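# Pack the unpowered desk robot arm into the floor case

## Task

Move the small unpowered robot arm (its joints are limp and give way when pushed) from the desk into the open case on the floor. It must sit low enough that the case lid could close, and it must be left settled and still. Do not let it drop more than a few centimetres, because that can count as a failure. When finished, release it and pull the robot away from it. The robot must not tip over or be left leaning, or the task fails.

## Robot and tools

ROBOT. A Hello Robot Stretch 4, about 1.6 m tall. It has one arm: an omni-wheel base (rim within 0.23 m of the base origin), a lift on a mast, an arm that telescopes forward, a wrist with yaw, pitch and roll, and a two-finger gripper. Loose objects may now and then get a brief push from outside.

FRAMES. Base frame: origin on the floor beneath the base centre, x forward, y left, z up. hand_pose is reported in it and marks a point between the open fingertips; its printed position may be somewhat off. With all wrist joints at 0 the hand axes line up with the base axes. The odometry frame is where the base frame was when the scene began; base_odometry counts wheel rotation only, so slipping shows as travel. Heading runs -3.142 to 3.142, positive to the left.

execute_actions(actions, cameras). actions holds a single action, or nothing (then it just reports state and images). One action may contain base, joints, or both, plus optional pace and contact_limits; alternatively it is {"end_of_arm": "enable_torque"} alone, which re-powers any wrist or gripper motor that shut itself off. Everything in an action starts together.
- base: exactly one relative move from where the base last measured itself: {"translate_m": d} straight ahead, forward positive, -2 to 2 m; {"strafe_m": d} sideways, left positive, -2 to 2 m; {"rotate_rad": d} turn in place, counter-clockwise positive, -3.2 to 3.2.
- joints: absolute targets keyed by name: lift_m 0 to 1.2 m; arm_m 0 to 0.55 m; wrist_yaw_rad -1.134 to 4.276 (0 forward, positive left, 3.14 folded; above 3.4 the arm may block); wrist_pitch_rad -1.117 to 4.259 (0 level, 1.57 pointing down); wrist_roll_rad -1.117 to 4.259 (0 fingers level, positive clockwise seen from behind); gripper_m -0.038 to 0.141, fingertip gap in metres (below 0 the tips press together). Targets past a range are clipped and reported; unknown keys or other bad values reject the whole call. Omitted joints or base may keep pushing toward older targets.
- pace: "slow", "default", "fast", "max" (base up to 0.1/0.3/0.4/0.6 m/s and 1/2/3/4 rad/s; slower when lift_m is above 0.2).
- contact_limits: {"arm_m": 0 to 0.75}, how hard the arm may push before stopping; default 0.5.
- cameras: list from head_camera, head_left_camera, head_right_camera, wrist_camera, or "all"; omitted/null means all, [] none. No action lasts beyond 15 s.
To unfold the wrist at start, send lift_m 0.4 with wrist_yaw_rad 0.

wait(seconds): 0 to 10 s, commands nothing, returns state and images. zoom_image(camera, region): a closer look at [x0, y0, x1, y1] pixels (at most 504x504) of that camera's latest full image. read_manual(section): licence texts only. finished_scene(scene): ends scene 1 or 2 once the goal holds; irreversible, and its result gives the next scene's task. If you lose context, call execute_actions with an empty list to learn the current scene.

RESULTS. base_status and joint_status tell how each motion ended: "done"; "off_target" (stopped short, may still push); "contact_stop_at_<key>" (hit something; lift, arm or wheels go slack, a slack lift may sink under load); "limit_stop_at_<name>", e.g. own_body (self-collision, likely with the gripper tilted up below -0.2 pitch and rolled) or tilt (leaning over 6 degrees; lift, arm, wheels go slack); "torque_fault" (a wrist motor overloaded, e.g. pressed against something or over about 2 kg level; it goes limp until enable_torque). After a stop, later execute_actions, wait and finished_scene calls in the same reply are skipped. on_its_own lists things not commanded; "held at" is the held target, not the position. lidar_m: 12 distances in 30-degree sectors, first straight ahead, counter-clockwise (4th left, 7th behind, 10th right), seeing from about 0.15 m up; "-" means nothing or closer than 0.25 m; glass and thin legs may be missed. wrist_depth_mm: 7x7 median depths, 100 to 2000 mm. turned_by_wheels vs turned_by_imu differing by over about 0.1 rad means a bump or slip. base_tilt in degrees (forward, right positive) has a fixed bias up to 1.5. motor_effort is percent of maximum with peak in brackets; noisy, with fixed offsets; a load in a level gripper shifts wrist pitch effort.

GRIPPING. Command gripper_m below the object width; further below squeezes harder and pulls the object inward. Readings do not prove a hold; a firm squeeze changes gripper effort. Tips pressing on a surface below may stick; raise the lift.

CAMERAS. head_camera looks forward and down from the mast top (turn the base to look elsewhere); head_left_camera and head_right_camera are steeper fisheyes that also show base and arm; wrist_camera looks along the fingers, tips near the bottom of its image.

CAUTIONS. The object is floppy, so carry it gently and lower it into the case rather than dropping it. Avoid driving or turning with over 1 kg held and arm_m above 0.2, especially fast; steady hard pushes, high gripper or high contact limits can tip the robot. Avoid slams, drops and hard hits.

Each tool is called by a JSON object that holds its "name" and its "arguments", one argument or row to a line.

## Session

{"name": "execute_actions", "arguments": {
  "actions": [
    {"joints":{"lift_m":0.4,"wrist_yaw_rad":0}}
  ]
}}

Scene clock: 2.40 s.
base_odometry: x=+0.000 y=+0.000 heading=+0.000 (m, m, rad; odometry frame)
turned_by_wheels: +0.000 (rad since the last result)
turned_by_imu: -0.001 (rad since the last result)
base_tilt: forward=-0.3 right=-0.6 (deg)
lidar_m: 1.53 1.56 2.05 1.37 2.58 2.32 2.17 2.25 1.51 1.41 2.28 1.65
base_status: not commanded
joint_positions: lift_m=+0.400 arm_m=-0.001 wrist_yaw_rad=+0.000 wrist_pitch_rad=+0.018 wrist_roll_rad=-0.011 gripper_m=+0.057
joint_status: all done
motor_effort: lift_m=+23(26) arm_m=-1(1) wrist_yaw_rad=+1(4) wrist_pitch_rad=-6(5) wrist_roll_rad=+1(1) gripper_m=-4(3) wheel_0=+0(0) wheel_1=+0(0) wheel_2=+0(0) (%)
hand_pose: x=+0.4589 y=-0.0873 z=+0.5727 quat_wxyz=(+1.000, -0.006, +0.009, +0.000) (m; base frame)
wrist_depth_mm: 1255 1281 1366 1366 1397 1464 1464 / 1255 1336 1336 1336 1464 1430 1464 / 1255 1336 1336 1366 1430 1499 1464 / 1229 1308 1336 1397 1397 1499 1499 / 1308 1308 1336 1397 1430 1464 1499 / 1308 1308 198 1397 202 1430 1499 / 1229 1281 1336 111 1430 1336 1464
pictures: head_camera, head_left_camera, head_right_camera, wrist_camera
Images, in order (width x height): head_camera 420x560, head_left_camera 420x672, head_right_camera 420x672, wrist_camera 616x392.

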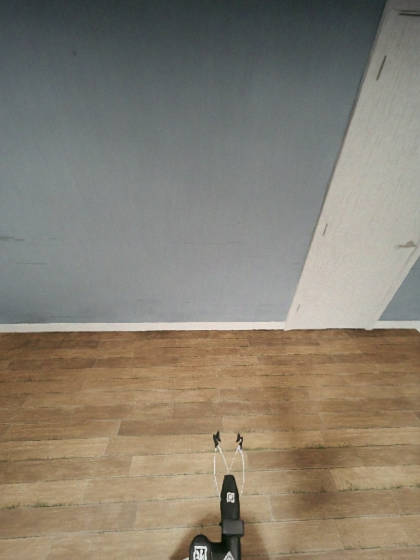

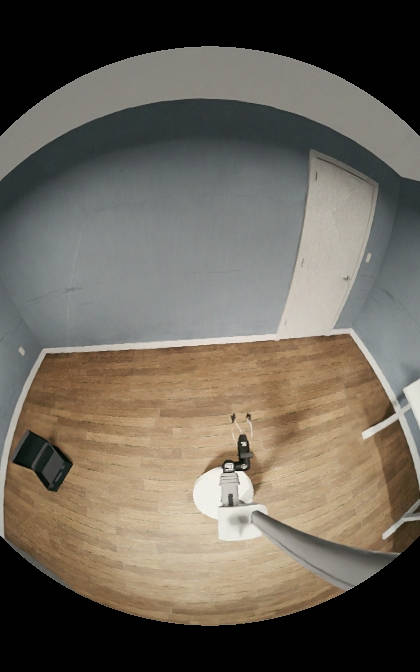

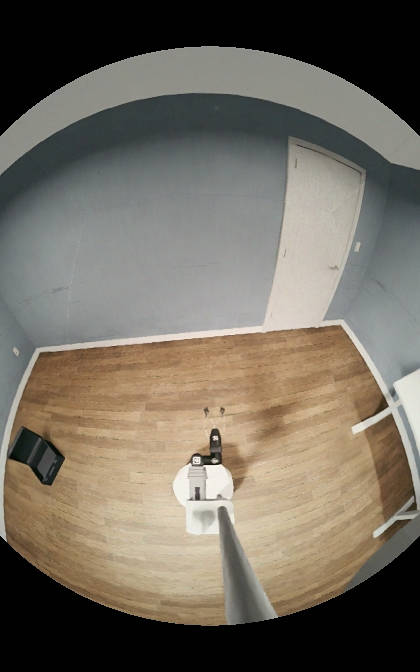

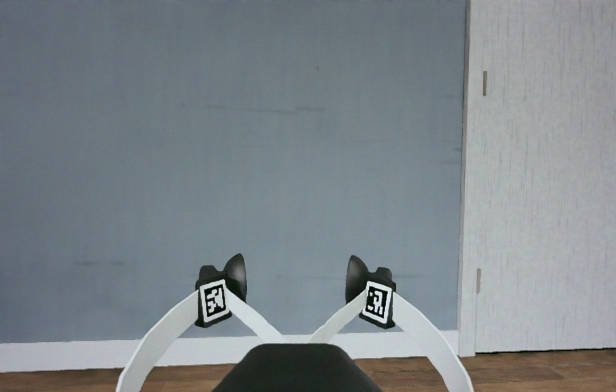

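{"name": "execute_actions", "arguments": {
  "actions": [
    {"base":{"rotate_rad":-1.47},"pace":"fast"}
  ],
  "cameras": []
}}

{"name": "execute_actions", "arguments": {
  "actions": [
    {"base":{"translate_m":0.8},"joints":{"lift_m":1.2,"wrist_pitch_rad":0.9,"gripper_m":0.1},"pace":"fast"}
  ],
  "cameras": ["head_camera","wrist_camera"]
}}

Scene clock: 8.17 s.
base_odometry: x=+0.000 y=+0.000 heading=-1.471 (m, m, rad; odometry frame)
turned_by_wheels: -1.471 (rad since the last result)
turned_by_imu: -1.457 (rad since the last result)
base_tilt: forward=-0.2 right=-0.6 (deg)
lidar_m: 1.41 2.12 1.63 1.53 1.63 2.28 1.37 2.64 2.25 2.17 2.30 1.45
base_status: done
joint_positions: lift_m=+0.400 arm_m=+0.000 wrist_yaw_rad=+0.000 wrist_pitch_rad=+0.018 wrist_roll_rad=-0.011 gripper_m=+0.057
joint_status: not commanded
motor_effort: lift_m=+22(23) arm_m=-1(1) wrist_yaw_rad=+3(1) wrist_pitch_rad=-5(3) wrist_roll_rad=+0(0) gripper_m=-2(3) wheel_0=-1(6) wheel_1=-3(9) wheel_2=-3(9) (%)
hand_pose: x=+0.4588 y=-0.0875 z=+0.5728 quat_wxyz=(+1.000, -0.006, +0.009, +0.000) (m; base frame)
wrist_depth_mm: 1983 1983 - - - - - / - - - - - - - / 1983 1983 - - - - - / - - - - - - - / - - - - - - - / 1983 1983 198 1921 201 - 1983 / 1366 1281 1336 111 1366 1308 1430
pictures: none
No camera images: the call's "cameras" was empty. Leave "cameras" out to get every camera's image.

Scene clock: 11.53 s.
base_odometry: x=+0.080 y=-0.796 heading=-1.470 (m, m, rad; odometry frame)
turned_by_wheels: +0.000 (rad since the last result)
turned_by_imu: +0.000 (rad since the last result)
base_tilt: forward=-0.2 right=-0.5 (deg)
lidar_m: 0.60 0.65 1.53 1.50 1.60 2.26 2.19 3.06 2.26 2.17 0.85 0.64
base_status: done
joint_positions: lift_m=+1.200 arm_m=+0.000 wrist_yaw_rad=+0.000 wrist_pitch_rad=+0.901 wrist_roll_rad=-0.011 gripper_m=+0.100
joint_status: all done
motor_effort: lift_m=+22(25) arm_m=+0(1) wrist_yaw_rad=+1(3) wrist_pitch_rad=-4(5) wrist_roll_rad=+0(0) gripper_m=-5(1) wheel_0=+0(6) wheel_1=+0(7) wheel_2=+3(13) (%)
hand_pose: x=+0.3494 y=-0.0874 z=+1.1518 quat_wxyz=(+0.900, -0.005, +0.436, +0.002) (m; base frame)
wrist_depth_mm: 1229 1255 1205 1229 1229 1205 1255 / 1464 1430 1098 1098 1098 1118 1118 / 1661 1618 904 946 976 931 960 / 1756 1756 820 842 866 842 854 / 1537 1537 768 788 750 788 778 / 1430 1366 1366 1464 203 1499 1499 / 1308 1281 1336 111 1308 1336 1336
pictures: head_camera, wrist_camera
Images, in order (width x height): head_camera 420x560, wrist_camera 616x392.

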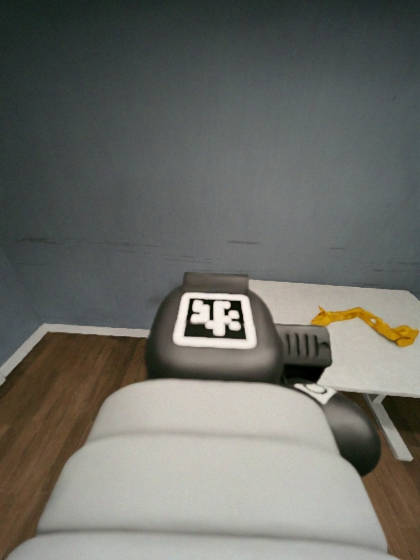

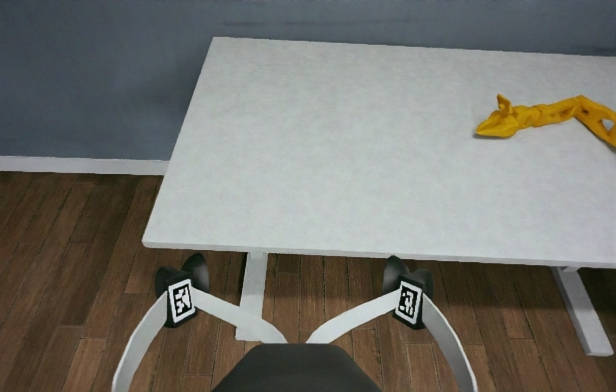

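{"name": "execute_actions", "arguments": {
  "actions": [
    {"base":{"strafe_m":-0.8},"joints":{"wrist_pitch_rad":1.5,"arm_m":0.3}}
  ],
  "cameras": []
}}

{"name": "execute_actions", "arguments": {
  "actions": [
    {"base":{"translate_m":0.4}}
  ],
  "cameras": ["wrist_camera"]
}}

Scene clock: 18.10 s.
base_odometry: x=-0.716 y=-0.876 heading=-1.470 (m, m, rad; odometry frame)
turned_by_wheels: +0.000 (rad since the last result)
turned_by_imu: -0.004 (rad since the last result)
base_tilt: forward=-0.2 right=-0.5 (deg)
lidar_m: 0.56 0.62 0.85 2.28 2.45 2.34 3.39 1.96 1.46 1.39 1.46 0.59
base_status: done
joint_positions: lift_m=+1.200 arm_m=+0.299 wrist_yaw_rad=+0.000 wrist_pitch_rad=+1.500 wrist_roll_rad=-0.011 gripper_m=+0.100
joint_status: all done
motor_effort: lift_m=+23(22) arm_m=+5(7) wrist_yaw_rad=+1(2) wrist_pitch_rad=+2(5) wrist_roll_rad=+0(0) gripper_m=-1(0) wheel_0=-2(8) wheel_1=+1(11) wheel_2=+0(1) (%)
hand_pose: x=+0.4904 y=-0.0874 z=+1.0902 quat_wxyz=(+0.732, -0.004, +0.682, +0.004) (m; base frame)
wrist_depth_mm: 615 615 627 615 634 640 1464 / 609 609 615 627 621 634 1430 / 591 609 615 609 621 621 1397 / 1308 1308 1336 1336 1366 627 1366 / 1336 1336 1336 1366 1366 1308 1366 / 1336 1281 1336 1366 202 1366 1397 / 1308 1281 1160 111 1308 1366 1336
pictures: none
No camera images: the call's "cameras" was empty. Leave "cameras" out to get every camera's image.

Scene clock: 20.93 s.
base_odometry: x=-0.676 y=-1.274 heading=-1.470 (m, m, rad; odometry frame)
turned_by_wheels: +0.000 (rad since the last result)
turned_by_imu: -0.001 (rad since the last result)
base_tilt: forward=-0.2 right=-0.6 (deg)
lidar_m: 0.25 0.25 0.29 0.89 2.44 2.74 2.75 1.94 1.45 1.39 0.27 0.25
base_status: done
joint_positions: lift_m=+1.200 arm_m=+0.299 wrist_yaw_rad=+0.000 wrist_pitch_rad=+1.500 wrist_roll_rad=-0.011 gripper_m=+0.100
joint_status: not commanded
motor_effort: lift_m=+22(22) arm_m=+5(5) wrist_yaw_rad=+0(2) wrist_pitch_rad=+2(1) wrist_roll_rad=+0(0) gripper_m=-3(0) wheel_0=-1(1) wheel_1=+1(5) wheel_2=+0(9) (%)
hand_pose: x=+0.4904 y=-0.0874 z=+1.0902 quat_wxyz=(+0.732, -0.004, +0.682, +0.004) (m; base frame)
wrist_depth_mm: 609 615 615 627 627 640 732 / 615 603 615 621 627 634 1098 / 603 609 609 621 615 627 1397 / 597 559 609 621 621 621 1397 / 597 597 597 544 609 615 1366 / 580 585 585 597 204 609 1366 / 569 585 580 111 603 597 1336
pictures: wrist_camera
Images, in order (width x height): wrist_camera 616x392.

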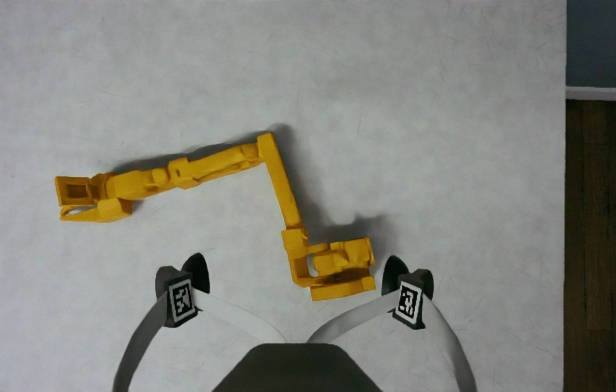

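{"name": "execute_actions", "arguments": {
  "actions": [
    {"base":{"strafe_m":0.15},"joints":{"arm_m":0.37,"wrist_roll_rad":1.27,"lift_m":0.96}}
  ],
  "cameras": ["wrist_camera"]
}}

Scene clock: 27.17 s.
base_odometry: x=-0.526 y=-1.259 heading=-1.470 (m, m, rad; odometry frame)
turned_by_wheels: +0.000 (rad since the last result)
turned_by_imu: -0.001 (rad since the last result)
base_tilt: forward=-0.3 right=-0.6 (deg)
lidar_m: 0.25 0.25 0.31 2.10 2.26 2.70 2.75 2.17 1.63 1.56 0.25 0.25
base_status: done
joint_positions: lift_m=+0.960 arm_m=+0.369 wrist_yaw_rad=+0.000 wrist_pitch_rad=+1.500 wrist_roll_rad=+1.270 gripper_m=+0.100
joint_status: all done
motor_effort: lift_m=+17(25) arm_m=+5(9) wrist_yaw_rad=+3(3) wrist_pitch_rad=+0(1) wrist_roll_rad=+2(5) gripper_m=-2(2) wheel_0=+0(9) wheel_1=+0(10) wheel_2=+0(0) (%)
hand_pose: x=+0.5604 y=-0.0874 z=+0.8507 quat_wxyz=(+0.589, +0.434, +0.549, -0.404) (m; base frame)
wrist_depth_mm: 375 370 364 359 357 285 250 / 375 370 366 357 287 289 281 / 373 370 366 357 359 353 351 / 373 368 366 362 355 353 351 / 370 368 364 357 357 355 349 / 375 368 304 359 204 353 351 / 375 368 364 111 357 353 353
pictures: wrist_camera
Images, in order (width x height): wrist_camera 616x392.

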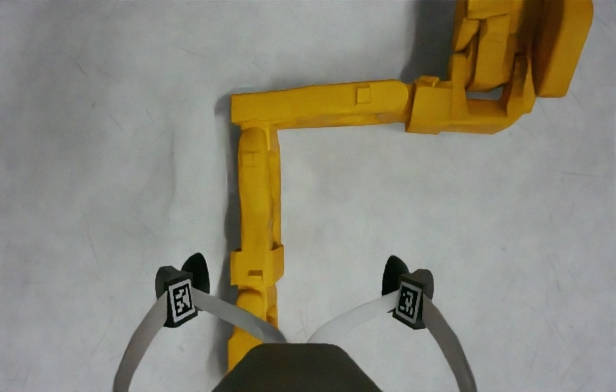

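{"name": "execute_actions", "arguments": {
  "actions": [
    {"joints":{"arm_m":0.41}}
  ],
  "cameras": []
}}

{"name": "execute_actions", "arguments": {
  "actions": [
    {"joints":{"lift_m":0.855}}
  ],
  "cameras": ["wrist_camera"]
}}

{"name": "execute_actions", "arguments": {
  "actions": [
    {"joints":{"gripper_m":-0.03}}
  ],
  "cameras": ["wrist_camera"]
}}

{"name": "execute_actions", "arguments": {
  "actions": [
    {"joints":{"lift_m":0.965},"pace":"slow"}
  ],
  "cameras": ["wrist_camera"]
}}

{"name": "execute_actions", "arguments": {
  "actions": [
    {"joints":{"wrist_pitch_rad":0.0,"arm_m":0.25}}
  ],
  "cameras": []
}}

{"name": "execute_actions", "arguments": {
  "actions": [
    {"joints":{"wrist_roll_rad":0.0},"pace":"slow"}
  ],
  "cameras": ["wrist_camera","head_right_camera"]
}}

Scene clock: 33.10 s.
base_odometry: x=-0.526 y=-1.259 heading=-1.470 (m, m, rad; odometry frame)
turned_by_wheels: +0.000 (rad since the last result)
turned_by_imu: -0.001 (rad since the last result)
base_tilt: forward=-0.2 right=-0.5 (deg)
lidar_m: 0.25 0.25 0.31 2.14 2.26 2.68 2.76 2.19 1.61 1.53 0.28 0.25
base_status: not commanded
joint_positions: lift_m=+0.960 arm_m=+0.409 wrist_yaw_rad=+0.000 wrist_pitch_rad=+1.500 wrist_roll_rad=+1.270 gripper_m=+0.100
joint_status: all done
motor_effort: lift_m=+17(17) arm_m=+5(9) wrist_yaw_rad=+2(1) wrist_pitch_rad=+2(0) wrist_roll_rad=+1(2) gripper_m=-3(0) wheel_0=+0(0) wheel_1=+0(0) wheel_2=+0(0) (%)
hand_pose: x=+0.6004 y=-0.0874 z=+0.8507 quat_wxyz=(+0.589, +0.434, +0.549, -0.404) (m; base frame)
wrist_depth_mm: 375 368 366 364 357 353 278 / 375 370 364 359 355 303 287 / 373 370 364 310 355 296 351 / 370 370 366 357 357 353 351 / 373 368 364 359 357 353 349 / 373 370 362 306 204 355 351 / 370 368 364 111 357 353 349
pictures: none
No camera images: the call's "cameras" was empty. Leave "cameras" out to get every camera's image.

Scene clock: 34.57 s.
base_odometry: x=-0.526 y=-1.259 heading=-1.470 (m, m, rad; odometry frame)
turned_by_wheels: +0.000 (rad since the last result)
turned_by_imu: +0.000 (rad since the last result)
base_tilt: forward=-0.2 right=-0.5 (deg)
lidar_m: 0.25 0.25 0.30 2.13 2.27 2.67 2.74 2.18 1.59 1.55 0.26 0.25
base_status: not commanded
joint_positions: lift_m=+0.855 arm_m=+0.409 wrist_yaw_rad=+0.000 wrist_pitch_rad=+1.500 wrist_roll_rad=+1.270 gripper_m=+0.100
joint_status: all done
motor_effort: lift_m=+16(19) arm_m=+5(5) wrist_yaw_rad=+1(1) wrist_pitch_rad=+0(2) wrist_roll_rad=+1(1) gripper_m=-2(2) wheel_0=+0(0) wheel_1=+0(0) wheel_2=+0(0) (%)
hand_pose: x=+0.6004 y=-0.0874 z=+0.7457 quat_wxyz=(+0.589, +0.434, +0.549, -0.404) (m; base frame)
wrist_depth_mm: 263 260 257 254 252 250 248 / 265 260 257 197 190 181 179 / 264 260 257 202 253 250 248 / 264 262 258 197 252 249 248 / 264 262 257 200 252 249 248 / 264 260 218 200 203 249 247 / 264 260 257 111 253 248 248
pictures: wrist_camera
Images, in order (width x height): wrist_camera 616x392.

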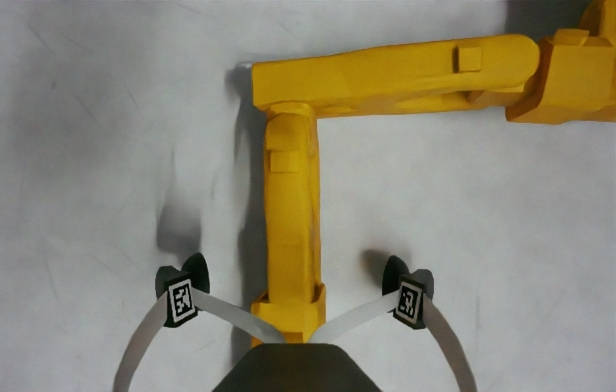

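Scene clock: 36.57 s.
base_odometry: x=-0.526 y=-1.259 heading=-1.470 (m, m, rad; odometry frame)
turned_by_wheels: +0.000 (rad since the last result)
turned_by_imu: -0.001 (rad since the last result)
base_tilt: forward=-0.1 right=-0.5 (deg)
lidar_m: 0.25 0.25 0.26 2.14 2.26 2.69 2.75 2.16 1.62 1.53 0.26 0.25
base_status: not commanded
joint_positions: lift_m=+0.855 arm_m=+0.409 wrist_yaw_rad=+0.000 wrist_pitch_rad=+1.501 wrist_roll_rad=+1.270 gripper_m=-0.029
joint_status: all done
motor_effort: lift_m=+18(18) arm_m=+5(5) wrist_yaw_rad=+2(0) wrist_pitch_rad=-3(6) wrist_roll_rad=+1(1) gripper_m=-28(26) wheel_0=+0(0) wheel_1=+0(0) wheel_2=+0(0) (%)
hand_pose: x=+0.6002 y=-0.0874 z=+0.7456 quat_wxyz=(+0.589, +0.434, +0.549, -0.404) (m; base frame)
wrist_depth_mm: 260 259 257 254 250 246 247 / 262 259 255 176 174 167 171 / 263 258 257 179 250 249 246 / 260 259 256 176 250 248 247 / 262 259 255 183 252 249 247 / 260 259 185 183 184 248 247 / 262 259 258 111 251 249 246
pictures: wrist_camera
Images, in order (width x height): wrist_camera 616x392.

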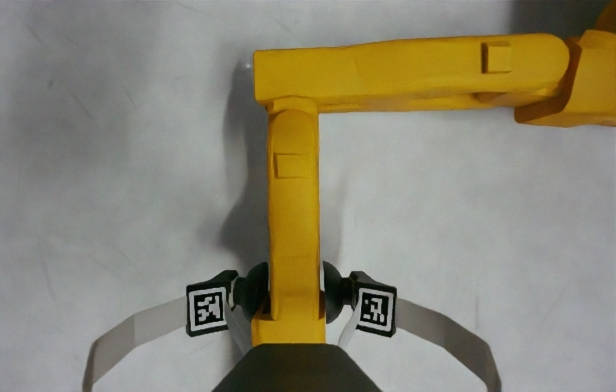

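Scene clock: 38.33 s.
base_odometry: x=-0.526 y=-1.259 heading=-1.470 (m, m, rad; odometry frame)
turned_by_wheels: +0.000 (rad since the last result)
turned_by_imu: +0.000 (rad since the last result)
base_tilt: forward=-0.2 right=-0.6 (deg)
lidar_m: 0.25 0.25 0.25 2.13 2.27 2.72 2.73 2.16 1.61 1.55 0.29 0.25
base_status: not commanded
joint_positions: lift_m=+0.965 arm_m=+0.409 wrist_yaw_rad=+0.000 wrist_pitch_rad=+1.500 wrist_roll_rad=+1.270 gripper_m=-0.029
joint_status: all done
motor_effort: lift_m=+26(25) arm_m=+4(5) wrist_yaw_rad=+1(0) wrist_pitch_rad=-1(2) wrist_roll_rad=+1(2) gripper_m=-29(28) wheel_0=+0(0) wheel_1=+0(0) wheel_2=+0(0) (%)
hand_pose: x=+0.6005 y=-0.0874 z=+0.8550 quat_wxyz=(+0.589, +0.434, +0.549, -0.404) (m; base frame)
wrist_depth_mm: 375 373 366 364 359 319 285 / 377 373 366 366 238 255 272 / 375 368 366 237 281 264 266 / 375 373 366 366 359 359 355 / 377 373 366 218 362 357 353 / 373 373 184 186 185 355 353 / 375 368 368 111 364 351 351
pictures: wrist_camera
Images, in order (width x height): wrist_camera 616x392.

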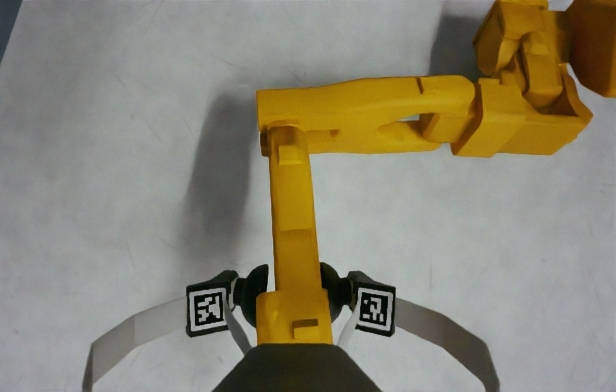

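Scene clock: 40.00 s.
base_odometry: x=-0.526 y=-1.259 heading=-1.470 (m, m, rad; odometry frame)
turned_by_wheels: +0.000 (rad since the last result)
turned_by_imu: +0.000 (rad since the last result)
base_tilt: forward=-0.1 right=-0.6 (deg)
lidar_m: 0.25 0.25 0.25 2.13 2.27 2.69 2.77 2.17 1.61 1.56 0.28 0.25
base_status: not commanded
joint_positions: lift_m=+0.965 arm_m=+0.251 wrist_yaw_rad=+0.000 wrist_pitch_rad=+0.011 wrist_roll_rad=+1.271 gripper_m=-0.029
joint_status: all done
on_its_own: wrist_pitch_rad is at rest, and its effort (-30) is outside its rest range (-23 to +23)
motor_effort: lift_m=+25(26) arm_m=-5(7) wrist_yaw_rad=+3(5) wrist_pitch_rad=-30(34) wrist_roll_rad=-3(5) gripper_m=-26(28) wheel_0=+0(0) wheel_1=+0(0) wheel_2=+0(0) (%)
hand_pose: x=+0.7102 y=-0.0874 z=+1.1396 quat_wxyz=(+0.805, +0.594, +0.004, -0.003) (m; base frame)
wrist_depth_mm: 521 521 525 525 535 539 539 / 517 521 530 539 535 544 544 / 517 525 535 539 267 267 296 / 517 530 539 535 296 274 251 / 530 530 539 211 544 559 559 / 525 530 185 182 185 549 559 / 530 535 539 111 554 549 564
pictures: none
No camera images: the call's "cameras" was empty. Leave "cameras" out to get every camera's image.

Scene clock: 41.77 s.
base_odometry: x=-0.526 y=-1.259 heading=-1.470 (m, m, rad; odometry frame)
turned_by_wheels: +0.000 (rad since the last result)
turned_by_imu: +0.000 (rad since the last result)
base_tilt: forward=-0.2 right=-0.5 (deg)
lidar_m: 0.25 0.25 0.31 2.14 2.27 2.68 2.76 2.14 1.59 1.56 0.26 0.25
base_status: not commanded
joint_positions: lift_m=+0.965 arm_m=+0.251 wrist_yaw_rad=+0.000 wrist_pitch_rad=+0.010 wrist_roll_rad=+0.001 gripper_m=-0.029
joint_status: all done
on_its_own: wrist_pitch_rad is at rest, and its effort (-29) is outside its rest range (-23 to +23)
motor_effort: lift_m=+25(25) arm_m=-5(5) wrist_yaw_rad=+2(3) wrist_pitch_rad=-29(29) wrist_roll_rad=-4(11) gripper_m=-28(27) wheel_0=+0(0) wheel_1=+0(0) wheel_2=+0(0) (%)
hand_pose: x=+0.7102 y=-0.0874 z=+1.1400 quat_wxyz=(+1.000, +0.001, +0.005, +0.000) (m; base frame)
wrist_depth_mm: 521 530 530 530 539 539 544 / 525 521 530 530 539 544 544 / 530 525 525 232 544 539 549 / 530 525 530 230 220 544 549 / 530 544 535 225 202 549 544 / 535 535 185 187 186 549 549 / 535 539 539 111 188 186 559
pictures: head_right_camera, wrist_camera
Images, in order (width x height): head_right_camera 420x672, wrist_camera 616x392.

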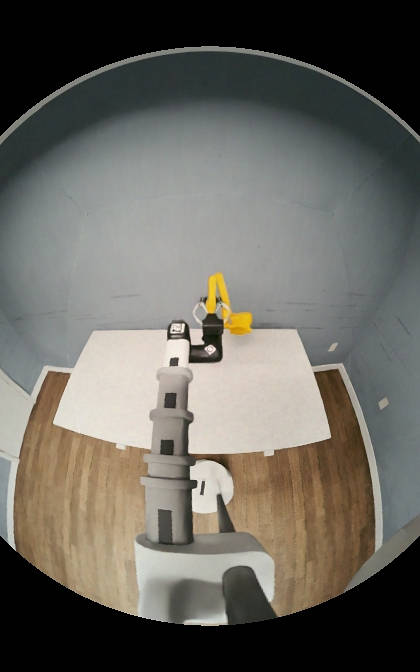

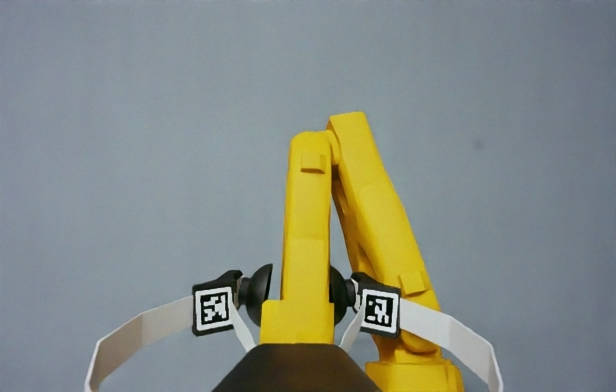

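{"name": "execute_actions", "arguments": {
  "actions": [
    {"joints":{"wrist_pitch_rad":1.5,"arm_m":0.45,"wrist_roll_rad":-0.1}}
  ],
  "cameras": []
}}

{"name": "execute_actions", "arguments": {
  "actions": [
    {"joints":{"lift_m":0.865},"pace":"slow"}
  ],
  "cameras": ["wrist_camera"]
}}

{"name": "execute_actions", "arguments": {
  "actions": [
    {"joints":{"gripper_m":0.04}}
  ],
  "cameras": []
}}

{"name": "execute_actions", "arguments": {
  "actions": [
    {"joints":{"lift_m":0.965}}
  ],
  "cameras": []
}}

{"name": "execute_actions", "arguments": {
  "actions": [
    {"base":{"strafe_m":-0.03},"joints":{"arm_m":0.445,"gripper_m":0.14,"wrist_roll_rad":-0.33}}
  ],
  "cameras": ["wrist_camera"]
}}

Scene clock: 48.97 s.
base_odometry: x=-0.526 y=-1.259 heading=-1.470 (m, m, rad; odometry frame)
turned_by_wheels: +0.000 (rad since the last result)
turned_by_imu: -0.001 (rad since the last result)
base_tilt: forward=-0.3 right=-0.6 (deg)
lidar_m: 0.25 0.25 0.29 2.13 2.28 2.67 2.77 2.18 1.61 1.55 0.28 0.25
base_status: not commanded
joint_positions: lift_m=+0.965 arm_m=+0.449 wrist_yaw_rad=+0.000 wrist_pitch_rad=+1.499 wrist_roll_rad=-0.100 gripper_m=-0.029
joint_status: all done
motor_effort: lift_m=+25(25) arm_m=+5(7) wrist_yaw_rad=+1(4) wrist_pitch_rad=+3(25) wrist_roll_rad=+0(8) gripper_m=-30(29) wheel_0=+0(0) wheel_1=+0(0) wheel_2=+0(0) (%)
hand_pose: x=+0.6407 y=-0.0874 z=+0.8550 quat_wxyz=(+0.731, -0.037, +0.681, +0.034) (m; base frame)
wrist_depth_mm: 368 370 373 375 382 387 387 / 362 368 370 375 377 384 384 / 359 366 368 170 375 379 384 / 353 357 366 168 180 375 377 / 355 357 359 176 185 373 373 / 353 355 184 186 186 366 320 / 349 353 355 111 217 213 231
pictures: none
No camera images: the call's "cameras" was empty. Leave "cameras" out to get every camera's image.

Scene clock: 50.67 s.
base_odometry: x=-0.526 y=-1.259 heading=-1.470 (m, m, rad; odometry frame)
turned_by_wheels: +0.000 (rad since the last result)
turned_by_imu: +0.000 (rad since the last result)
base_tilt: forward=-0.3 right=-0.5 (deg)
lidar_m: 0.25 0.25 0.29 2.14 2.25 2.69 2.74 2.16 1.63 1.54 0.25 0.25
base_status: not commanded
joint_positions: lift_m=+0.865 arm_m=+0.449 wrist_yaw_rad=+0.001 wrist_pitch_rad=+1.500 wrist_roll_rad=-0.100 gripper_m=-0.029
joint_status: all done
motor_effort: lift_m=+17(24) arm_m=+5(5) wrist_yaw_rad=+0(2) wrist_pitch_rad=+1(2) wrist_roll_rad=+1(0) gripper_m=-26(29) wheel_0=+0(0) wheel_1=+0(0) wheel_2=+0(0) (%)
hand_pose: x=+0.6406 y=-0.0874 z=+0.7557 quat_wxyz=(+0.731, -0.037, +0.681, +0.034) (m; base frame)
wrist_depth_mm: 268 271 272 276 279 282 283 / 265 268 270 273 277 278 281 / 264 265 268 201 273 278 279 / 262 262 265 191 197 274 277 / 259 260 264 193 189 272 272 / 257 259 185 190 185 270 271 / 255 256 259 111 263 186 206
pictures: wrist_camera
Images, in order (width x height): wrist_camera 616x392.

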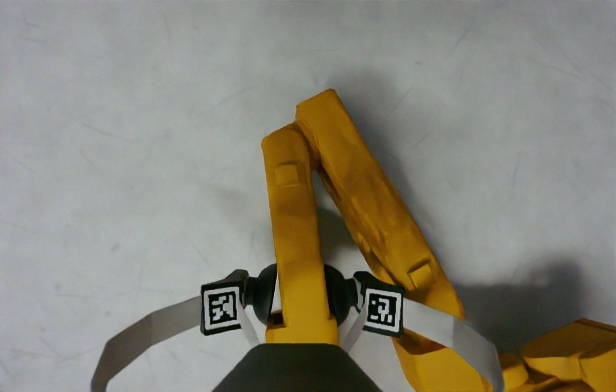

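Scene clock: 52.07 s.
base_odometry: x=-0.526 y=-1.259 heading=-1.470 (m, m, rad; odometry frame)
turned_by_wheels: +0.000 (rad since the last result)
turned_by_imu: +0.000 (rad since the last result)
base_tilt: forward=-0.2 right=-0.5 (deg)
lidar_m: 0.25 0.25 0.29 2.14 2.26 2.67 2.76 2.15 1.58 1.55 0.28 0.25
base_status: not commanded
joint_positions: lift_m=+0.865 arm_m=+0.449 wrist_yaw_rad=+0.000 wrist_pitch_rad=+1.500 wrist_roll_rad=-0.100 gripper_m=+0.040
joint_status: all done
motor_effort: lift_m=+17(17) arm_m=+4(5) wrist_yaw_rad=+1(1) wrist_pitch_rad=-1(2) wrist_roll_rad=+2(1) gripper_m=-1(30) wheel_0=+0(0) wheel_1=+0(0) wheel_2=+0(0) (%)
hand_pose: x=+0.6404 y=-0.0874 z=+0.7556 quat_wxyz=(+0.731, -0.037, +0.681, +0.034) (m; base frame)
wrist_depth_mm: 267 272 273 277 278 281 285 / 264 268 271 274 277 279 281 / 263 267 267 211 273 277 278 / 260 264 267 208 271 273 276 / 259 260 265 213 198 270 273 / 255 260 196 208 193 268 272 / 254 258 258 111 206 213 207
pictures: none
No camera images: the call's "cameras" was empty. Leave "cameras" out to get every camera's image.

Scene clock: 53.50 s.
base_odometry: x=-0.526 y=-1.259 heading=-1.470 (m, m, rad; odometry frame)
turned_by_wheels: +0.000 (rad since the last result)
turned_by_imu: +0.000 (rad since the last result)
base_tilt: forward=-0.2 right=-0.7 (deg)
lidar_m: 0.25 0.25 0.28 2.14 2.28 2.67 2.73 2.19 1.62 1.56 0.27 0.25
base_status: not commanded
joint_positions: lift_m=+0.965 arm_m=+0.449 wrist_yaw_rad=+0.000 wrist_pitch_rad=+1.501 wrist_roll_rad=-0.100 gripper_m=+0.040
joint_status: all done
motor_effort: lift_m=+23(24) arm_m=+5(5) wrist_yaw_rad=+1(2) wrist_pitch_rad=+2(0) wrist_roll_rad=+1(1) gripper_m=-4(2) wheel_0=+0(0) wheel_1=+0(0) wheel_2=+0(0) (%)
hand_pose: x=+0.6403 y=-0.0874 z=+0.8552 quat_wxyz=(+0.731, -0.037, +0.681, +0.034) (m; base frame)
wrist_depth_mm: 368 373 375 379 384 384 389 / 366 368 373 377 379 387 387 / 364 366 368 373 375 382 387 / 357 364 368 310 373 379 379 / 355 359 364 364 370 373 375 / 351 355 196 307 202 319 375 / 351 349 355 111 309 287 370
pictures: none
No camera images: the call's "cameras" was empty. Leave "cameras" out to get every camera's image.

Scene clock: 55.50 s.
base_odometry: x=-0.556 y=-1.262 heading=-1.470 (m, m, rad; odometry frame)
turned_by_wheels: +0.000 (rad since the last result)
turned_by_imu: -0.001 (rad since the last result)
base_tilt: forward=-0.2 right=-0.5 (deg)
lidar_m: 0.25 0.25 0.30 2.17 2.28 2.69 2.72 2.16 1.54 0.61 0.25 0.25
base_status: done
joint_positions: lift_m=+0.965 arm_m=+0.446 wrist_yaw_rad=+0.000 wrist_pitch_rad=+1.500 wrist_roll_rad=-0.330 gripper_m=+0.140
joint_status: all done
motor_effort: lift_m=+23(23) arm_m=-4(4) wrist_yaw_rad=+1(1) wrist_pitch_rad=+1(1) wrist_roll_rad=-1(1) gripper_m=-1(5) wheel_0=-1(5) wheel_1=+2(7) wheel_2=+0(0) (%)
hand_pose: x=+0.6370 y=-0.0874 z=+0.8552 quat_wxyz=(+0.722, -0.120, +0.673, +0.112) (m; base frame)
wrist_depth_mm: 366 368 375 379 384 392 449 / 359 366 370 375 379 384 394 / 357 362 368 370 377 382 384 / 355 362 364 309 373 379 387 / 351 357 359 315 370 377 382 / 349 215 309 306 334 375 377 / 345 351 355 111 297 370 373
pictures: wrist_camera
Images, in order (width x height): wrist_camera 616x392.

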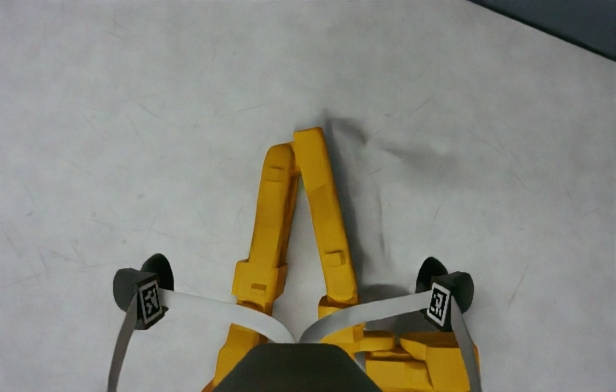

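{"name": "execute_actions", "arguments": {
  "actions": [
    {"base":{"strafe_m":-0.008},"joints":{"arm_m":0.422,"wrist_roll_rad":-0.37}}
  ],
  "cameras": []
}}

{"name": "execute_actions", "arguments": {
  "actions": [
    {"joints":{"lift_m":0.853},"pace":"slow"}
  ],
  "cameras": ["wrist_camera"]
}}

{"name": "execute_actions", "arguments": {
  "actions": [
    {"joints":{"gripper_m":0.0}}
  ],
  "cameras": []
}}

{"name": "execute_actions", "arguments": {
  "actions": [
    {"joints":{"lift_m":0.95},"pace":"slow"}
  ],
  "cameras": ["wrist_camera","head_right_camera"]
}}

Scene clock: 60.30 s.
base_odometry: x=-0.564 y=-1.263 heading=-1.470 (m, m, rad; odometry frame)
turned_by_wheels: +0.000 (rad since the last result)
turned_by_imu: -0.001 (rad since the last result)
base_tilt: forward=-0.2 right=-0.5 (deg)
lidar_m: 0.25 0.25 0.31 0.93 2.31 2.68 2.73 2.13 1.57 0.65 0.25 0.25
base_status: done
joint_positions: lift_m=+0.965 arm_m=+0.423 wrist_yaw_rad=+0.000 wrist_pitch_rad=+1.500 wrist_roll_rad=-0.370 gripper_m=+0.140
joint_status: all done
motor_effort: lift_m=+23(23) arm_m=-5(3) wrist_yaw_rad=+1(1) wrist_pitch_rad=+0(1) wrist_roll_rad=-1(0) gripper_m=-2(1) wheel_0=+0(8) wheel_1=+0(6) wheel_2=+0(1) (%)
hand_pose: x=+0.6141 y=-0.0874 z=+0.8552 quat_wxyz=(+0.719, -0.134, +0.670, +0.125) (m; base frame)
wrist_depth_mm: 364 370 370 377 384 389 418 / 359 366 368 377 384 389 392 / 357 364 368 312 382 387 387 / 353 359 364 309 377 379 384 / 351 353 362 342 370 379 384 / 351 215 306 300 294 375 377 / 343 349 306 111 293 370 377
pictures: none
No camera images: the call's "cameras" was empty. Leave "cameras" out to get every camera's image.

Scene clock: 62.07 s.
base_odometry: x=-0.564 y=-1.263 heading=-1.470 (m, m, rad; odometry frame)
turned_by_wheels: +0.000 (rad since the last result)
turned_by_imu: +0.000 (rad since the last result)
base_tilt: forward=-0.2 right=-0.5 (deg)
lidar_m: 0.25 0.25 0.29 0.88 2.31 2.70 2.70 2.12 1.58 0.65 0.25 0.25
base_status: not commanded
joint_positions: lift_m=+0.853 arm_m=+0.423 wrist_yaw_rad=+0.000 wrist_pitch_rad=+1.500 wrist_roll_rad=-0.370 gripper_m=+0.140
joint_status: all done
motor_effort: lift_m=+16(24) arm_m=-4(5) wrist_yaw_rad=+1(3) wrist_pitch_rad=+2(1) wrist_roll_rad=-1(1) gripper_m=+0(1) wheel_0=+0(0) wheel_1=+0(0) wheel_2=+0(0) (%)
hand_pose: x=+0.6141 y=-0.0874 z=+0.7438 quat_wxyz=(+0.719, -0.134, +0.670, +0.125) (m; base frame)
wrist_depth_mm: 252 256 260 264 268 273 277 / 250 253 258 201 265 270 273 / 248 251 255 196 264 267 271 / 246 249 253 233 262 265 268 / 244 248 199 256 222 263 266 / 242 219 193 252 188 262 265 / 241 243 190 111 193 201 263
pictures: wrist_camera
Images, in order (width x height): wrist_camera 616x392.

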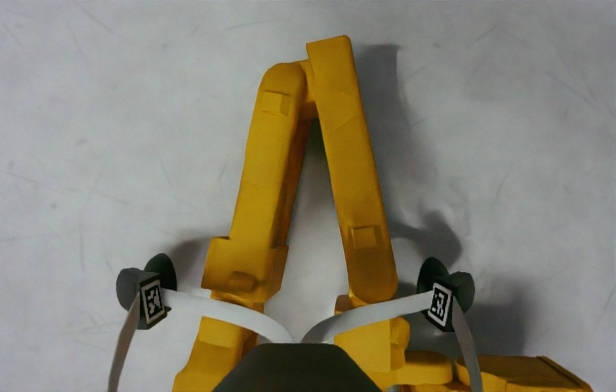

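Scene clock: 64.43 s.
base_odometry: x=-0.564 y=-1.263 heading=-1.470 (m, m, rad; odometry frame)
turned_by_wheels: +0.000 (rad since the last result)
turned_by_imu: -0.001 (rad since the last result)
base_tilt: forward=-0.3 right=-0.7 (deg)
lidar_m: 0.25 0.25 0.29 0.91 2.28 2.68 2.70 2.13 1.59 0.61 0.25 0.25
base_status: not commanded
joint_positions: lift_m=+0.853 arm_m=+0.423 wrist_yaw_rad=+0.000 wrist_pitch_rad=+1.500 wrist_roll_rad=-0.370 gripper_m=+0.001
joint_status: all done
motor_effort: lift_m=+19(19) arm_m=-5(5) wrist_yaw_rad=+1(1) wrist_pitch_rad=-2(0) wrist_roll_rad=+1(0) gripper_m=-28(27) wheel_0=+0(0) wheel_1=+0(0) wheel_2=+0(0) (%)
hand_pose: x=+0.6140 y=-0.0874 z=+0.7435 quat_wxyz=(+0.719, -0.135, +0.670, +0.125) (m; base frame)
wrist_depth_mm: 250 254 255 167 264 270 272 / 248 252 254 166 263 267 270 / 246 249 252 165 262 264 267 / 244 248 250 162 257 263 266 / 242 245 206 163 257 258 263 / 242 243 176 167 189 257 262 / 239 241 243 111 252 255 260
pictures: none
No camera images: the call's "cameras" was empty. Leave "cameras" out to get every camera's image.

Scene clock: 66.10 s.
base_odometry: x=-0.564 y=-1.263 heading=-1.470 (m, m, rad; odometry frame)
turned_by_wheels: +0.000 (rad since the last result)
turned_by_imu: +0.000 (rad since the last result)
base_tilt: forward=-0.2 right=-0.5 (deg)
lidar_m: 0.25 0.25 0.28 0.93 2.30 2.71 2.69 2.11 1.57 0.65 0.25 0.25
base_status: not commanded
joint_positions: lift_m=+0.949 arm_m=+0.423 wrist_yaw_rad=+0.000 wrist_pitch_rad=+1.500 wrist_roll_rad=-0.370 gripper_m=+0.001
joint_status: all done
motor_effort: lift_m=+26(28) arm_m=-4(5) wrist_yaw_rad=+1(1) wrist_pitch_rad=-1(1) wrist_roll_rad=+1(1) gripper_m=-30(29) wheel_0=+0(0) wheel_1=+0(0) wheel_2=+0(0) (%)
hand_pose: x=+0.6140 y=-0.0874 z=+0.8399 quat_wxyz=(+0.719, -0.135, +0.670, +0.125) (m; base frame)
wrist_depth_mm: 347 351 357 166 364 375 375 / 343 347 351 166 362 366 379 / 342 347 347 165 359 364 370 / 338 342 345 161 359 364 368 / 336 342 206 163 353 362 364 / 332 336 174 167 189 359 362 / 330 336 338 111 351 351 357
pictures: head_right_camera, wrist_camera
Images, in order (width x height): head_right_camera 420x672, wrist_camera 616x392.

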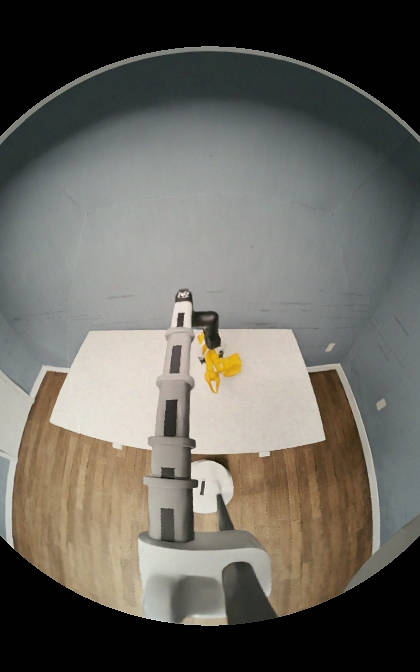

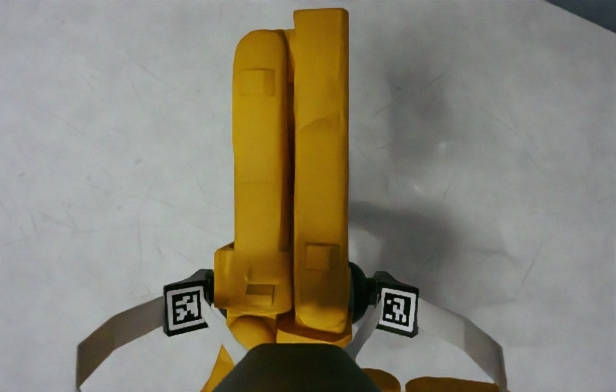

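Case near (0,1.5).

{"name": "execute_actions", "arguments": {
  "actions": [
    {"base":{"translate_m":-0.9},"joints":{"wrist_roll_rad":1.57,"wrist_pitch_rad":1.57,"arm_m":0.3}}
  ],
  "cameras": []
}}

{"name": "execute_actions", "arguments": {
  "actions": [
    {"base":{"rotate_rad":2.7},"joints":{"lift_m":0.5},"pace":"slow"}
  ],
  "cameras": []
}}

{"name": "execute_actions", "arguments": {
  "actions": [
    {"base":{"translate_m":0.7}}
  ],
  "cameras": ["head_camera"]
}}

Scene clock: 75.70 s.
base_odometry: x=-0.655 y=-0.368 heading=-1.470 (m, m, rad; odometry frame)
turned_by_wheels: +0.000 (rad since the last result)
turned_by_imu: -0.002 (rad since the last result)
base_tilt: forward=-0.1 right=-0.5 (deg)
lidar_m: 0.32 1.13 2.27 2.21 2.32 1.82 2.83 2.08 1.54 1.48 1.59 0.44
base_status: done
joint_positions: lift_m=+0.950 arm_m=+0.301 wrist_yaw_rad=+0.000 wrist_pitch_rad=+1.570 wrist_roll_rad=+1.570 gripper_m=+0.001
joint_status: all done
motor_effort: lift_m=+26(26) arm_m=-5(5) wrist_yaw_rad=+1(2) wrist_pitch_rad=+1(16) wrist_roll_rad=+2(4) gripper_m=-30(30) wheel_0=+0(3) wheel_1=+0(7) wheel_2=-1(10) (%)
hand_pose: x=+0.4719 y=-0.0874 z=+0.8393 quat_wxyz=(+0.500, +0.500, +0.500, -0.500) (m; base frame)
wrist_depth_mm: 1060 1098 1060 167 1060 1098 1078 / 1042 1042 1060 166 1060 1078 1098 / 1060 1060 1060 165 1078 1098 1078 / 1060 1078 1078 162 1098 866 878 / 1078 1078 206 163 1118 878 891 / 1078 1060 175 166 189 878 1098 / 1060 1078 1098 111 1098 1098 1118
pictures: none
No camera images: the call's "cameras" was empty. Leave "cameras" out to get every camera's image.

Scene clock: 79.73 s.
base_odometry: x=-0.654 y=-0.368 heading=+1.229 (m, m, rad; odometry frame)
turned_by_wheels: +2.700 (rad since the last result)
turned_by_imu: +2.671 (rad since the last result)
base_tilt: forward=-0.2 right=-0.5 (deg)
lidar_m: 0.33 2.83 1.93 1.53 1.50 1.63 1.08 1.08 1.21 2.22 2.22 0.44
base_status: done
joint_positions: lift_m=+0.500 arm_m=+0.301 wrist_yaw_rad=+0.000 wrist_pitch_rad=+1.570 wrist_roll_rad=+1.570 gripper_m=+0.001
joint_status: all done
motor_effort: lift_m=+19(26) arm_m=-4(5) wrist_yaw_rad=+2(2) wrist_pitch_rad=+0(2) wrist_roll_rad=+1(2) gripper_m=-30(30) wheel_0=-1(9) wheel_1=+0(6) wheel_2=-2(7) (%)
hand_pose: x=+0.4720 y=-0.0874 z=+0.3898 quat_wxyz=(+0.501, +0.500, +0.500, -0.499) (m; base frame)
wrist_depth_mm: 615 609 615 167 621 609 627 / 609 615 615 165 627 634 627 / 615 609 615 164 634 627 634 / 615 621 621 162 621 621 455 / 621 621 205 163 634 580 415 / 615 627 176 165 189 508 415 / 615 621 627 111 634 492 421
pictures: none
No camera images: the call's "cameras" was empty. Leave "cameras" out to get every camera's image.

Scene clock: 83.53 s.
base_odometry: x=-0.420 y=+0.292 heading=+1.229 (m, m, rad; odometry frame)
turned_by_wheels: +0.000 (rad since the last result)
turned_by_imu: -0.001 (rad since the last result)
base_tilt: forward=-0.2 right=-0.6 (deg)
lidar_m: 0.32 1.20 2.27 1.81 1.77 1.91 1.75 1.72 2.50 2.00 1.95 0.45
base_status: done
joint_positions: lift_m=+0.500 arm_m=+0.301 wrist_yaw_rad=+0.000 wrist_pitch_rad=+1.570 wrist_roll_rad=+1.570 gripper_m=+0.001
joint_status: not commanded
motor_effort: lift_m=+20(20) arm_m=-4(4) wrist_yaw_rad=+4(2) wrist_pitch_rad=+1(1) wrist_roll_rad=+2(2) gripper_m=-28(29) wheel_0=-1(11) wheel_1=+2(4) wheel_2=+0(12) (%)
hand_pose: x=+0.4720 y=-0.0874 z=+0.3897 quat_wxyz=(+0.501, +0.500, +0.500, -0.499) (m; base frame)
wrist_depth_mm: 609 615 615 167 627 621 621 / 615 615 615 166 621 621 621 / 609 615 609 164 621 627 634 / 603 603 609 162 634 634 459 / 609 615 206 163 621 580 418 / 615 609 176 165 189 504 418 / 609 615 621 111 627 508 424
pictures: head_camera
Images, in order (width x height): head_camera 420x560.

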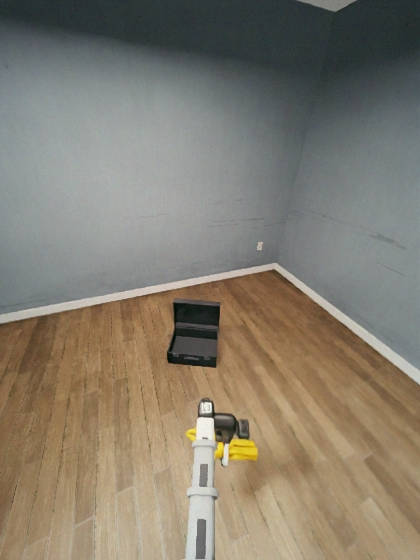

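{"name": "execute_actions", "arguments": {
  "actions": [
    {"base":{"rotate_rad":-0.12},"pace":"slow"}
  ],
  "cameras": []
}}

{"name": "execute_actions", "arguments": {
  "actions": [
    {"base":{"strafe_m":0.34}}
  ],
  "cameras": []
}}

{"name": "execute_actions", "arguments": {
  "actions": [
    {"base":{"translate_m":0.63},"joints":{"arm_m":0.46,"lift_m":0.36}}
  ],
  "cameras": ["head_camera","wrist_camera"]
}}

Scene clock: 88.23 s.
base_odometry: x=-0.420 y=+0.292 heading=+1.110 (m, m, rad; odometry frame)
turned_by_wheels: -0.120 (rad since the last result)
turned_by_imu: -0.119 (rad since the last result)
base_tilt: forward=-0.3 right=-0.7 (deg)
lidar_m: 0.35 1.16 2.28 1.88 1.78 1.86 1.82 1.73 1.82 1.99 1.95 0.46
base_status: done
joint_positions: lift_m=+0.500 arm_m=+0.301 wrist_yaw_rad=+0.000 wrist_pitch_rad=+1.570 wrist_roll_rad=+1.570 gripper_m=+0.001
joint_status: not commanded
motor_effort: lift_m=+20(20) arm_m=-4(5) wrist_yaw_rad=+2(2) wrist_pitch_rad=-1(0) wrist_roll_rad=+2(1) gripper_m=-30(31) wheel_0=+2(6) wheel_1=+1(4) wheel_2=+2(8) (%)
hand_pose: x=+0.4719 y=-0.0874 z=+0.3897 quat_wxyz=(+0.501, +0.500, +0.500, -0.499) (m; base frame)
wrist_depth_mm: 615 603 609 167 621 621 627 / 609 621 615 165 621 634 627 / 609 609 621 165 621 627 634 / 609 615 621 162 634 627 452 / 615 621 206 163 627 569 415 / 615 615 176 166 188 500 415 / 621 621 627 111 634 508 424
pictures: none
No camera images: the call's "cameras" was empty. Leave "cameras" out to get every camera's image.

Scene clock: 90.70 s.
base_odometry: x=-0.725 y=+0.443 heading=+1.110 (m, m, rad; odometry frame)
turned_by_wheels: +0.000 (rad since the last result)
turned_by_imu: +0.000 (rad since the last result)
base_tilt: forward=-0.2 right=-0.7 (deg)
lidar_m: 0.36 2.00 2.08 1.55 1.47 1.53 1.96 1.88 1.99 2.34 2.23 0.47
base_status: done
joint_positions: lift_m=+0.500 arm_m=+0.301 wrist_yaw_rad=+0.000 wrist_pitch_rad=+1.570 wrist_roll_rad=+1.570 gripper_m=+0.001
joint_status: not commanded
motor_effort: lift_m=+20(20) arm_m=-4(4) wrist_yaw_rad=+1(2) wrist_pitch_rad=+1(3) wrist_roll_rad=+1(1) gripper_m=-29(27) wheel_0=+0(9) wheel_1=+0(9) wheel_2=+1(3) (%)
hand_pose: x=+0.4719 y=-0.0874 z=+0.3897 quat_wxyz=(+0.501, +0.500, +0.500, -0.499) (m; base frame)
wrist_depth_mm: 609 615 609 167 621 627 627 / 603 609 615 166 621 627 634 / 609 615 609 165 621 627 634 / 609 615 627 162 627 621 449 / 615 615 206 163 627 580 415 / 621 621 177 165 189 504 415 / 615 615 627 111 627 504 424
pictures: none
No camera images: the call's "cameras" was empty. Leave "cameras" out to get every camera's image.

Scene clock: 94.30 s.
base_odometry: x=-0.444 y=+1.008 heading=+1.110 (m, m, rad; odometry frame)
turned_by_wheels: +0.000 (rad since the last result)
turned_by_imu: -0.001 (rad since the last result)
base_tilt: forward=-0.3 right=-0.6 (deg)
lidar_m: 0.50 1.47 1.52 1.84 1.79 1.87 2.52 2.44 2.74 1.99 1.91 0.53
base_status: done
joint_positions: lift_m=+0.360 arm_m=+0.459 wrist_yaw_rad=+0.000 wrist_pitch_rad=+1.570 wrist_roll_rad=+1.570 gripper_m=+0.001
joint_status: all done
motor_effort: lift_m=+20(22) arm_m=+5(9) wrist_yaw_rad=+3(3) wrist_pitch_rad=+2(3) wrist_roll_rad=+1(1) gripper_m=-29(29) wheel_0=+0(5) wheel_1=+1(5) wheel_2=+0(9) (%)
hand_pose: x=+0.6304 y=-0.0874 z=+0.2497 quat_wxyz=(+0.501, +0.500, +0.500, -0.499) (m; base frame)
wrist_depth_mm: 278 469 473 167 473 480 484 / 298 351 364 165 368 480 488 / 310 351 449 164 452 480 484 / 304 345 455 161 452 488 488 / 301 340 206 163 449 484 492 / 296 329 176 166 189 488 496 / 281 342 445 111 368 488 488
pictures: head_camera, wrist_camera
Images, in order (width x height): head_camera 420x560, wrist_camera 616x392.

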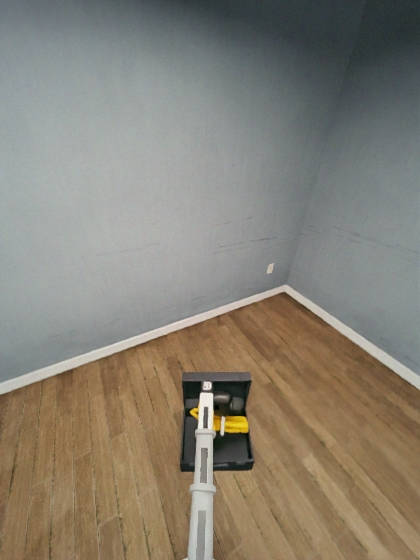

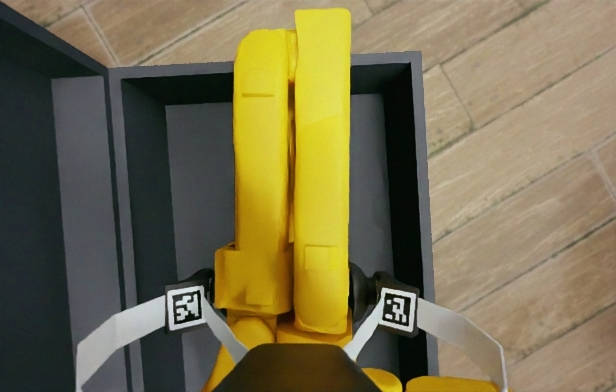

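Nearly identical.

{"name": "execute_actions", "arguments": {
  "actions": [
    {"base":{"strafe_m":0.008},"joints":{"arm_m":0.5,"wrist_roll_rad":1.52},"pace":"slow"}
  ],
  "cameras": []
}}

{"name": "execute_actions", "arguments": {
  "actions": [
    {"joints":{"lift_m":0.25},"pace":"slow"}
  ],
  "cameras": ["wrist_camera","head_left_camera"]
}}

{"name": "zoom_image", "arguments": {
  "camera": "head_left_camera",
  "region": [170,350,290,450]
}}

Scene clock: 99.40 s.
base_odometry: x=-0.451 y=+1.011 heading=+1.110 (m, m, rad; odometry frame)
turned_by_wheels: +0.000 (rad since the last result)
turned_by_imu: -0.001 (rad since the last result)
base_tilt: forward=-0.2 right=-0.6 (deg)
lidar_m: 0.50 1.46 1.55 1.86 1.79 1.86 2.56 2.46 2.73 2.02 1.92 0.52
base_status: done
joint_positions: lift_m=+0.360 arm_m=+0.499 wrist_yaw_rad=+0.000 wrist_pitch_rad=+1.570 wrist_roll_rad=+1.520 gripper_m=+0.001
joint_status: all done
motor_effort: lift_m=+20(20) arm_m=+5(3) wrist_yaw_rad=+1(1) wrist_pitch_rad=+0(2) wrist_roll_rad=+0(0) gripper_m=-30(31) wheel_0=+0(5) wheel_1=+2(4) wheel_2=+0(2) (%)
hand_pose: x=+0.6703 y=-0.0874 z=+0.2497 quat_wxyz=(+0.513, +0.487, +0.512, -0.487) (m; base frame)
wrist_depth_mm: 233 304 469 167 473 477 477 / 242 324 357 165 410 480 480 / 242 327 399 164 455 480 484 / 242 325 392 161 455 484 488 / 240 330 206 162 459 484 492 / 237 297 176 166 189 488 488 / 226 330 347 111 459 364 488
pictures: none
No camera images: the call's "cameras" was empty. Leave "cameras" out to get every camera's image.

Scene clock: 101.17 s.
base_odometry: x=-0.451 y=+1.011 heading=+1.110 (m, m, rad; odometry frame)
turned_by_wheels: +0.000 (rad since the last result)
turned_by_imu: +0.000 (rad since the last result)
base_tilt: forward=-0.2 right=-0.6 (deg)
lidar_m: 0.48 1.45 1.53 1.84 1.79 1.86 2.56 2.46 2.71 2.01 1.91 0.51
base_status: not commanded
joint_positions: lift_m=+0.250 arm_m=+0.499 wrist_yaw_rad=+0.000 wrist_pitch_rad=+1.570 wrist_roll_rad=+1.520 gripper_m=+0.001
joint_status: all done
motor_effort: lift_m=+19(17) arm_m=+5(5) wrist_yaw_rad=+1(3) wrist_pitch_rad=+0(2) wrist_roll_rad=-1(1) gripper_m=-31(31) wheel_0=+0(0) wheel_1=+2(2) wheel_2=+0(0) (%)
hand_pose: x=+0.6703 y=-0.0874 z=+0.1398 quat_wxyz=(+0.513, +0.487, +0.512, -0.487) (m; base frame)
wrist_depth_mm: 214 231 247 167 265 268 240 / 215 247 336 165 343 307 242 / 216 245 336 165 343 309 242 / 217 244 342 161 345 309 242 / 217 245 206 163 345 312 375 / 218 219 176 165 189 293 375 / 219 241 343 111 345 260 377
pictures: head_left_camera, wrist_camera
Images, in order (width x height): head_left_camera 420x672, wrist_camera 616x392.

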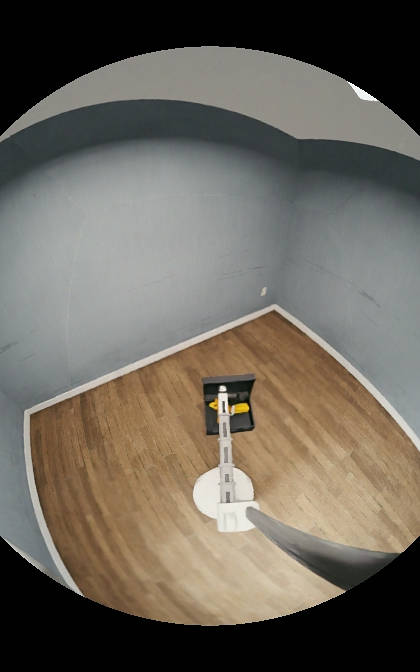

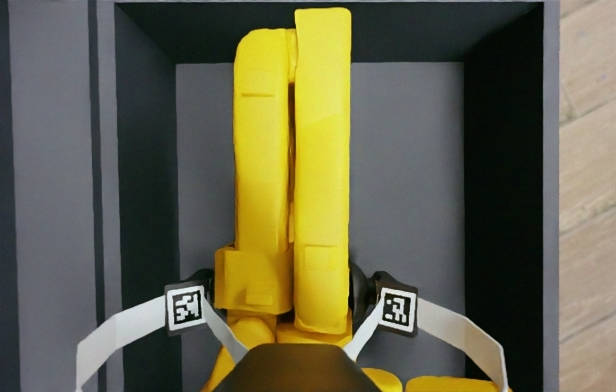

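Region (170, 350, 290, 450) of head_left_camera's 420x672 image, scaled by 4.200, with more detail than that image has.

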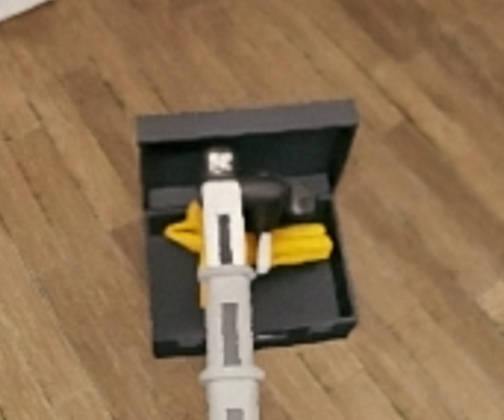

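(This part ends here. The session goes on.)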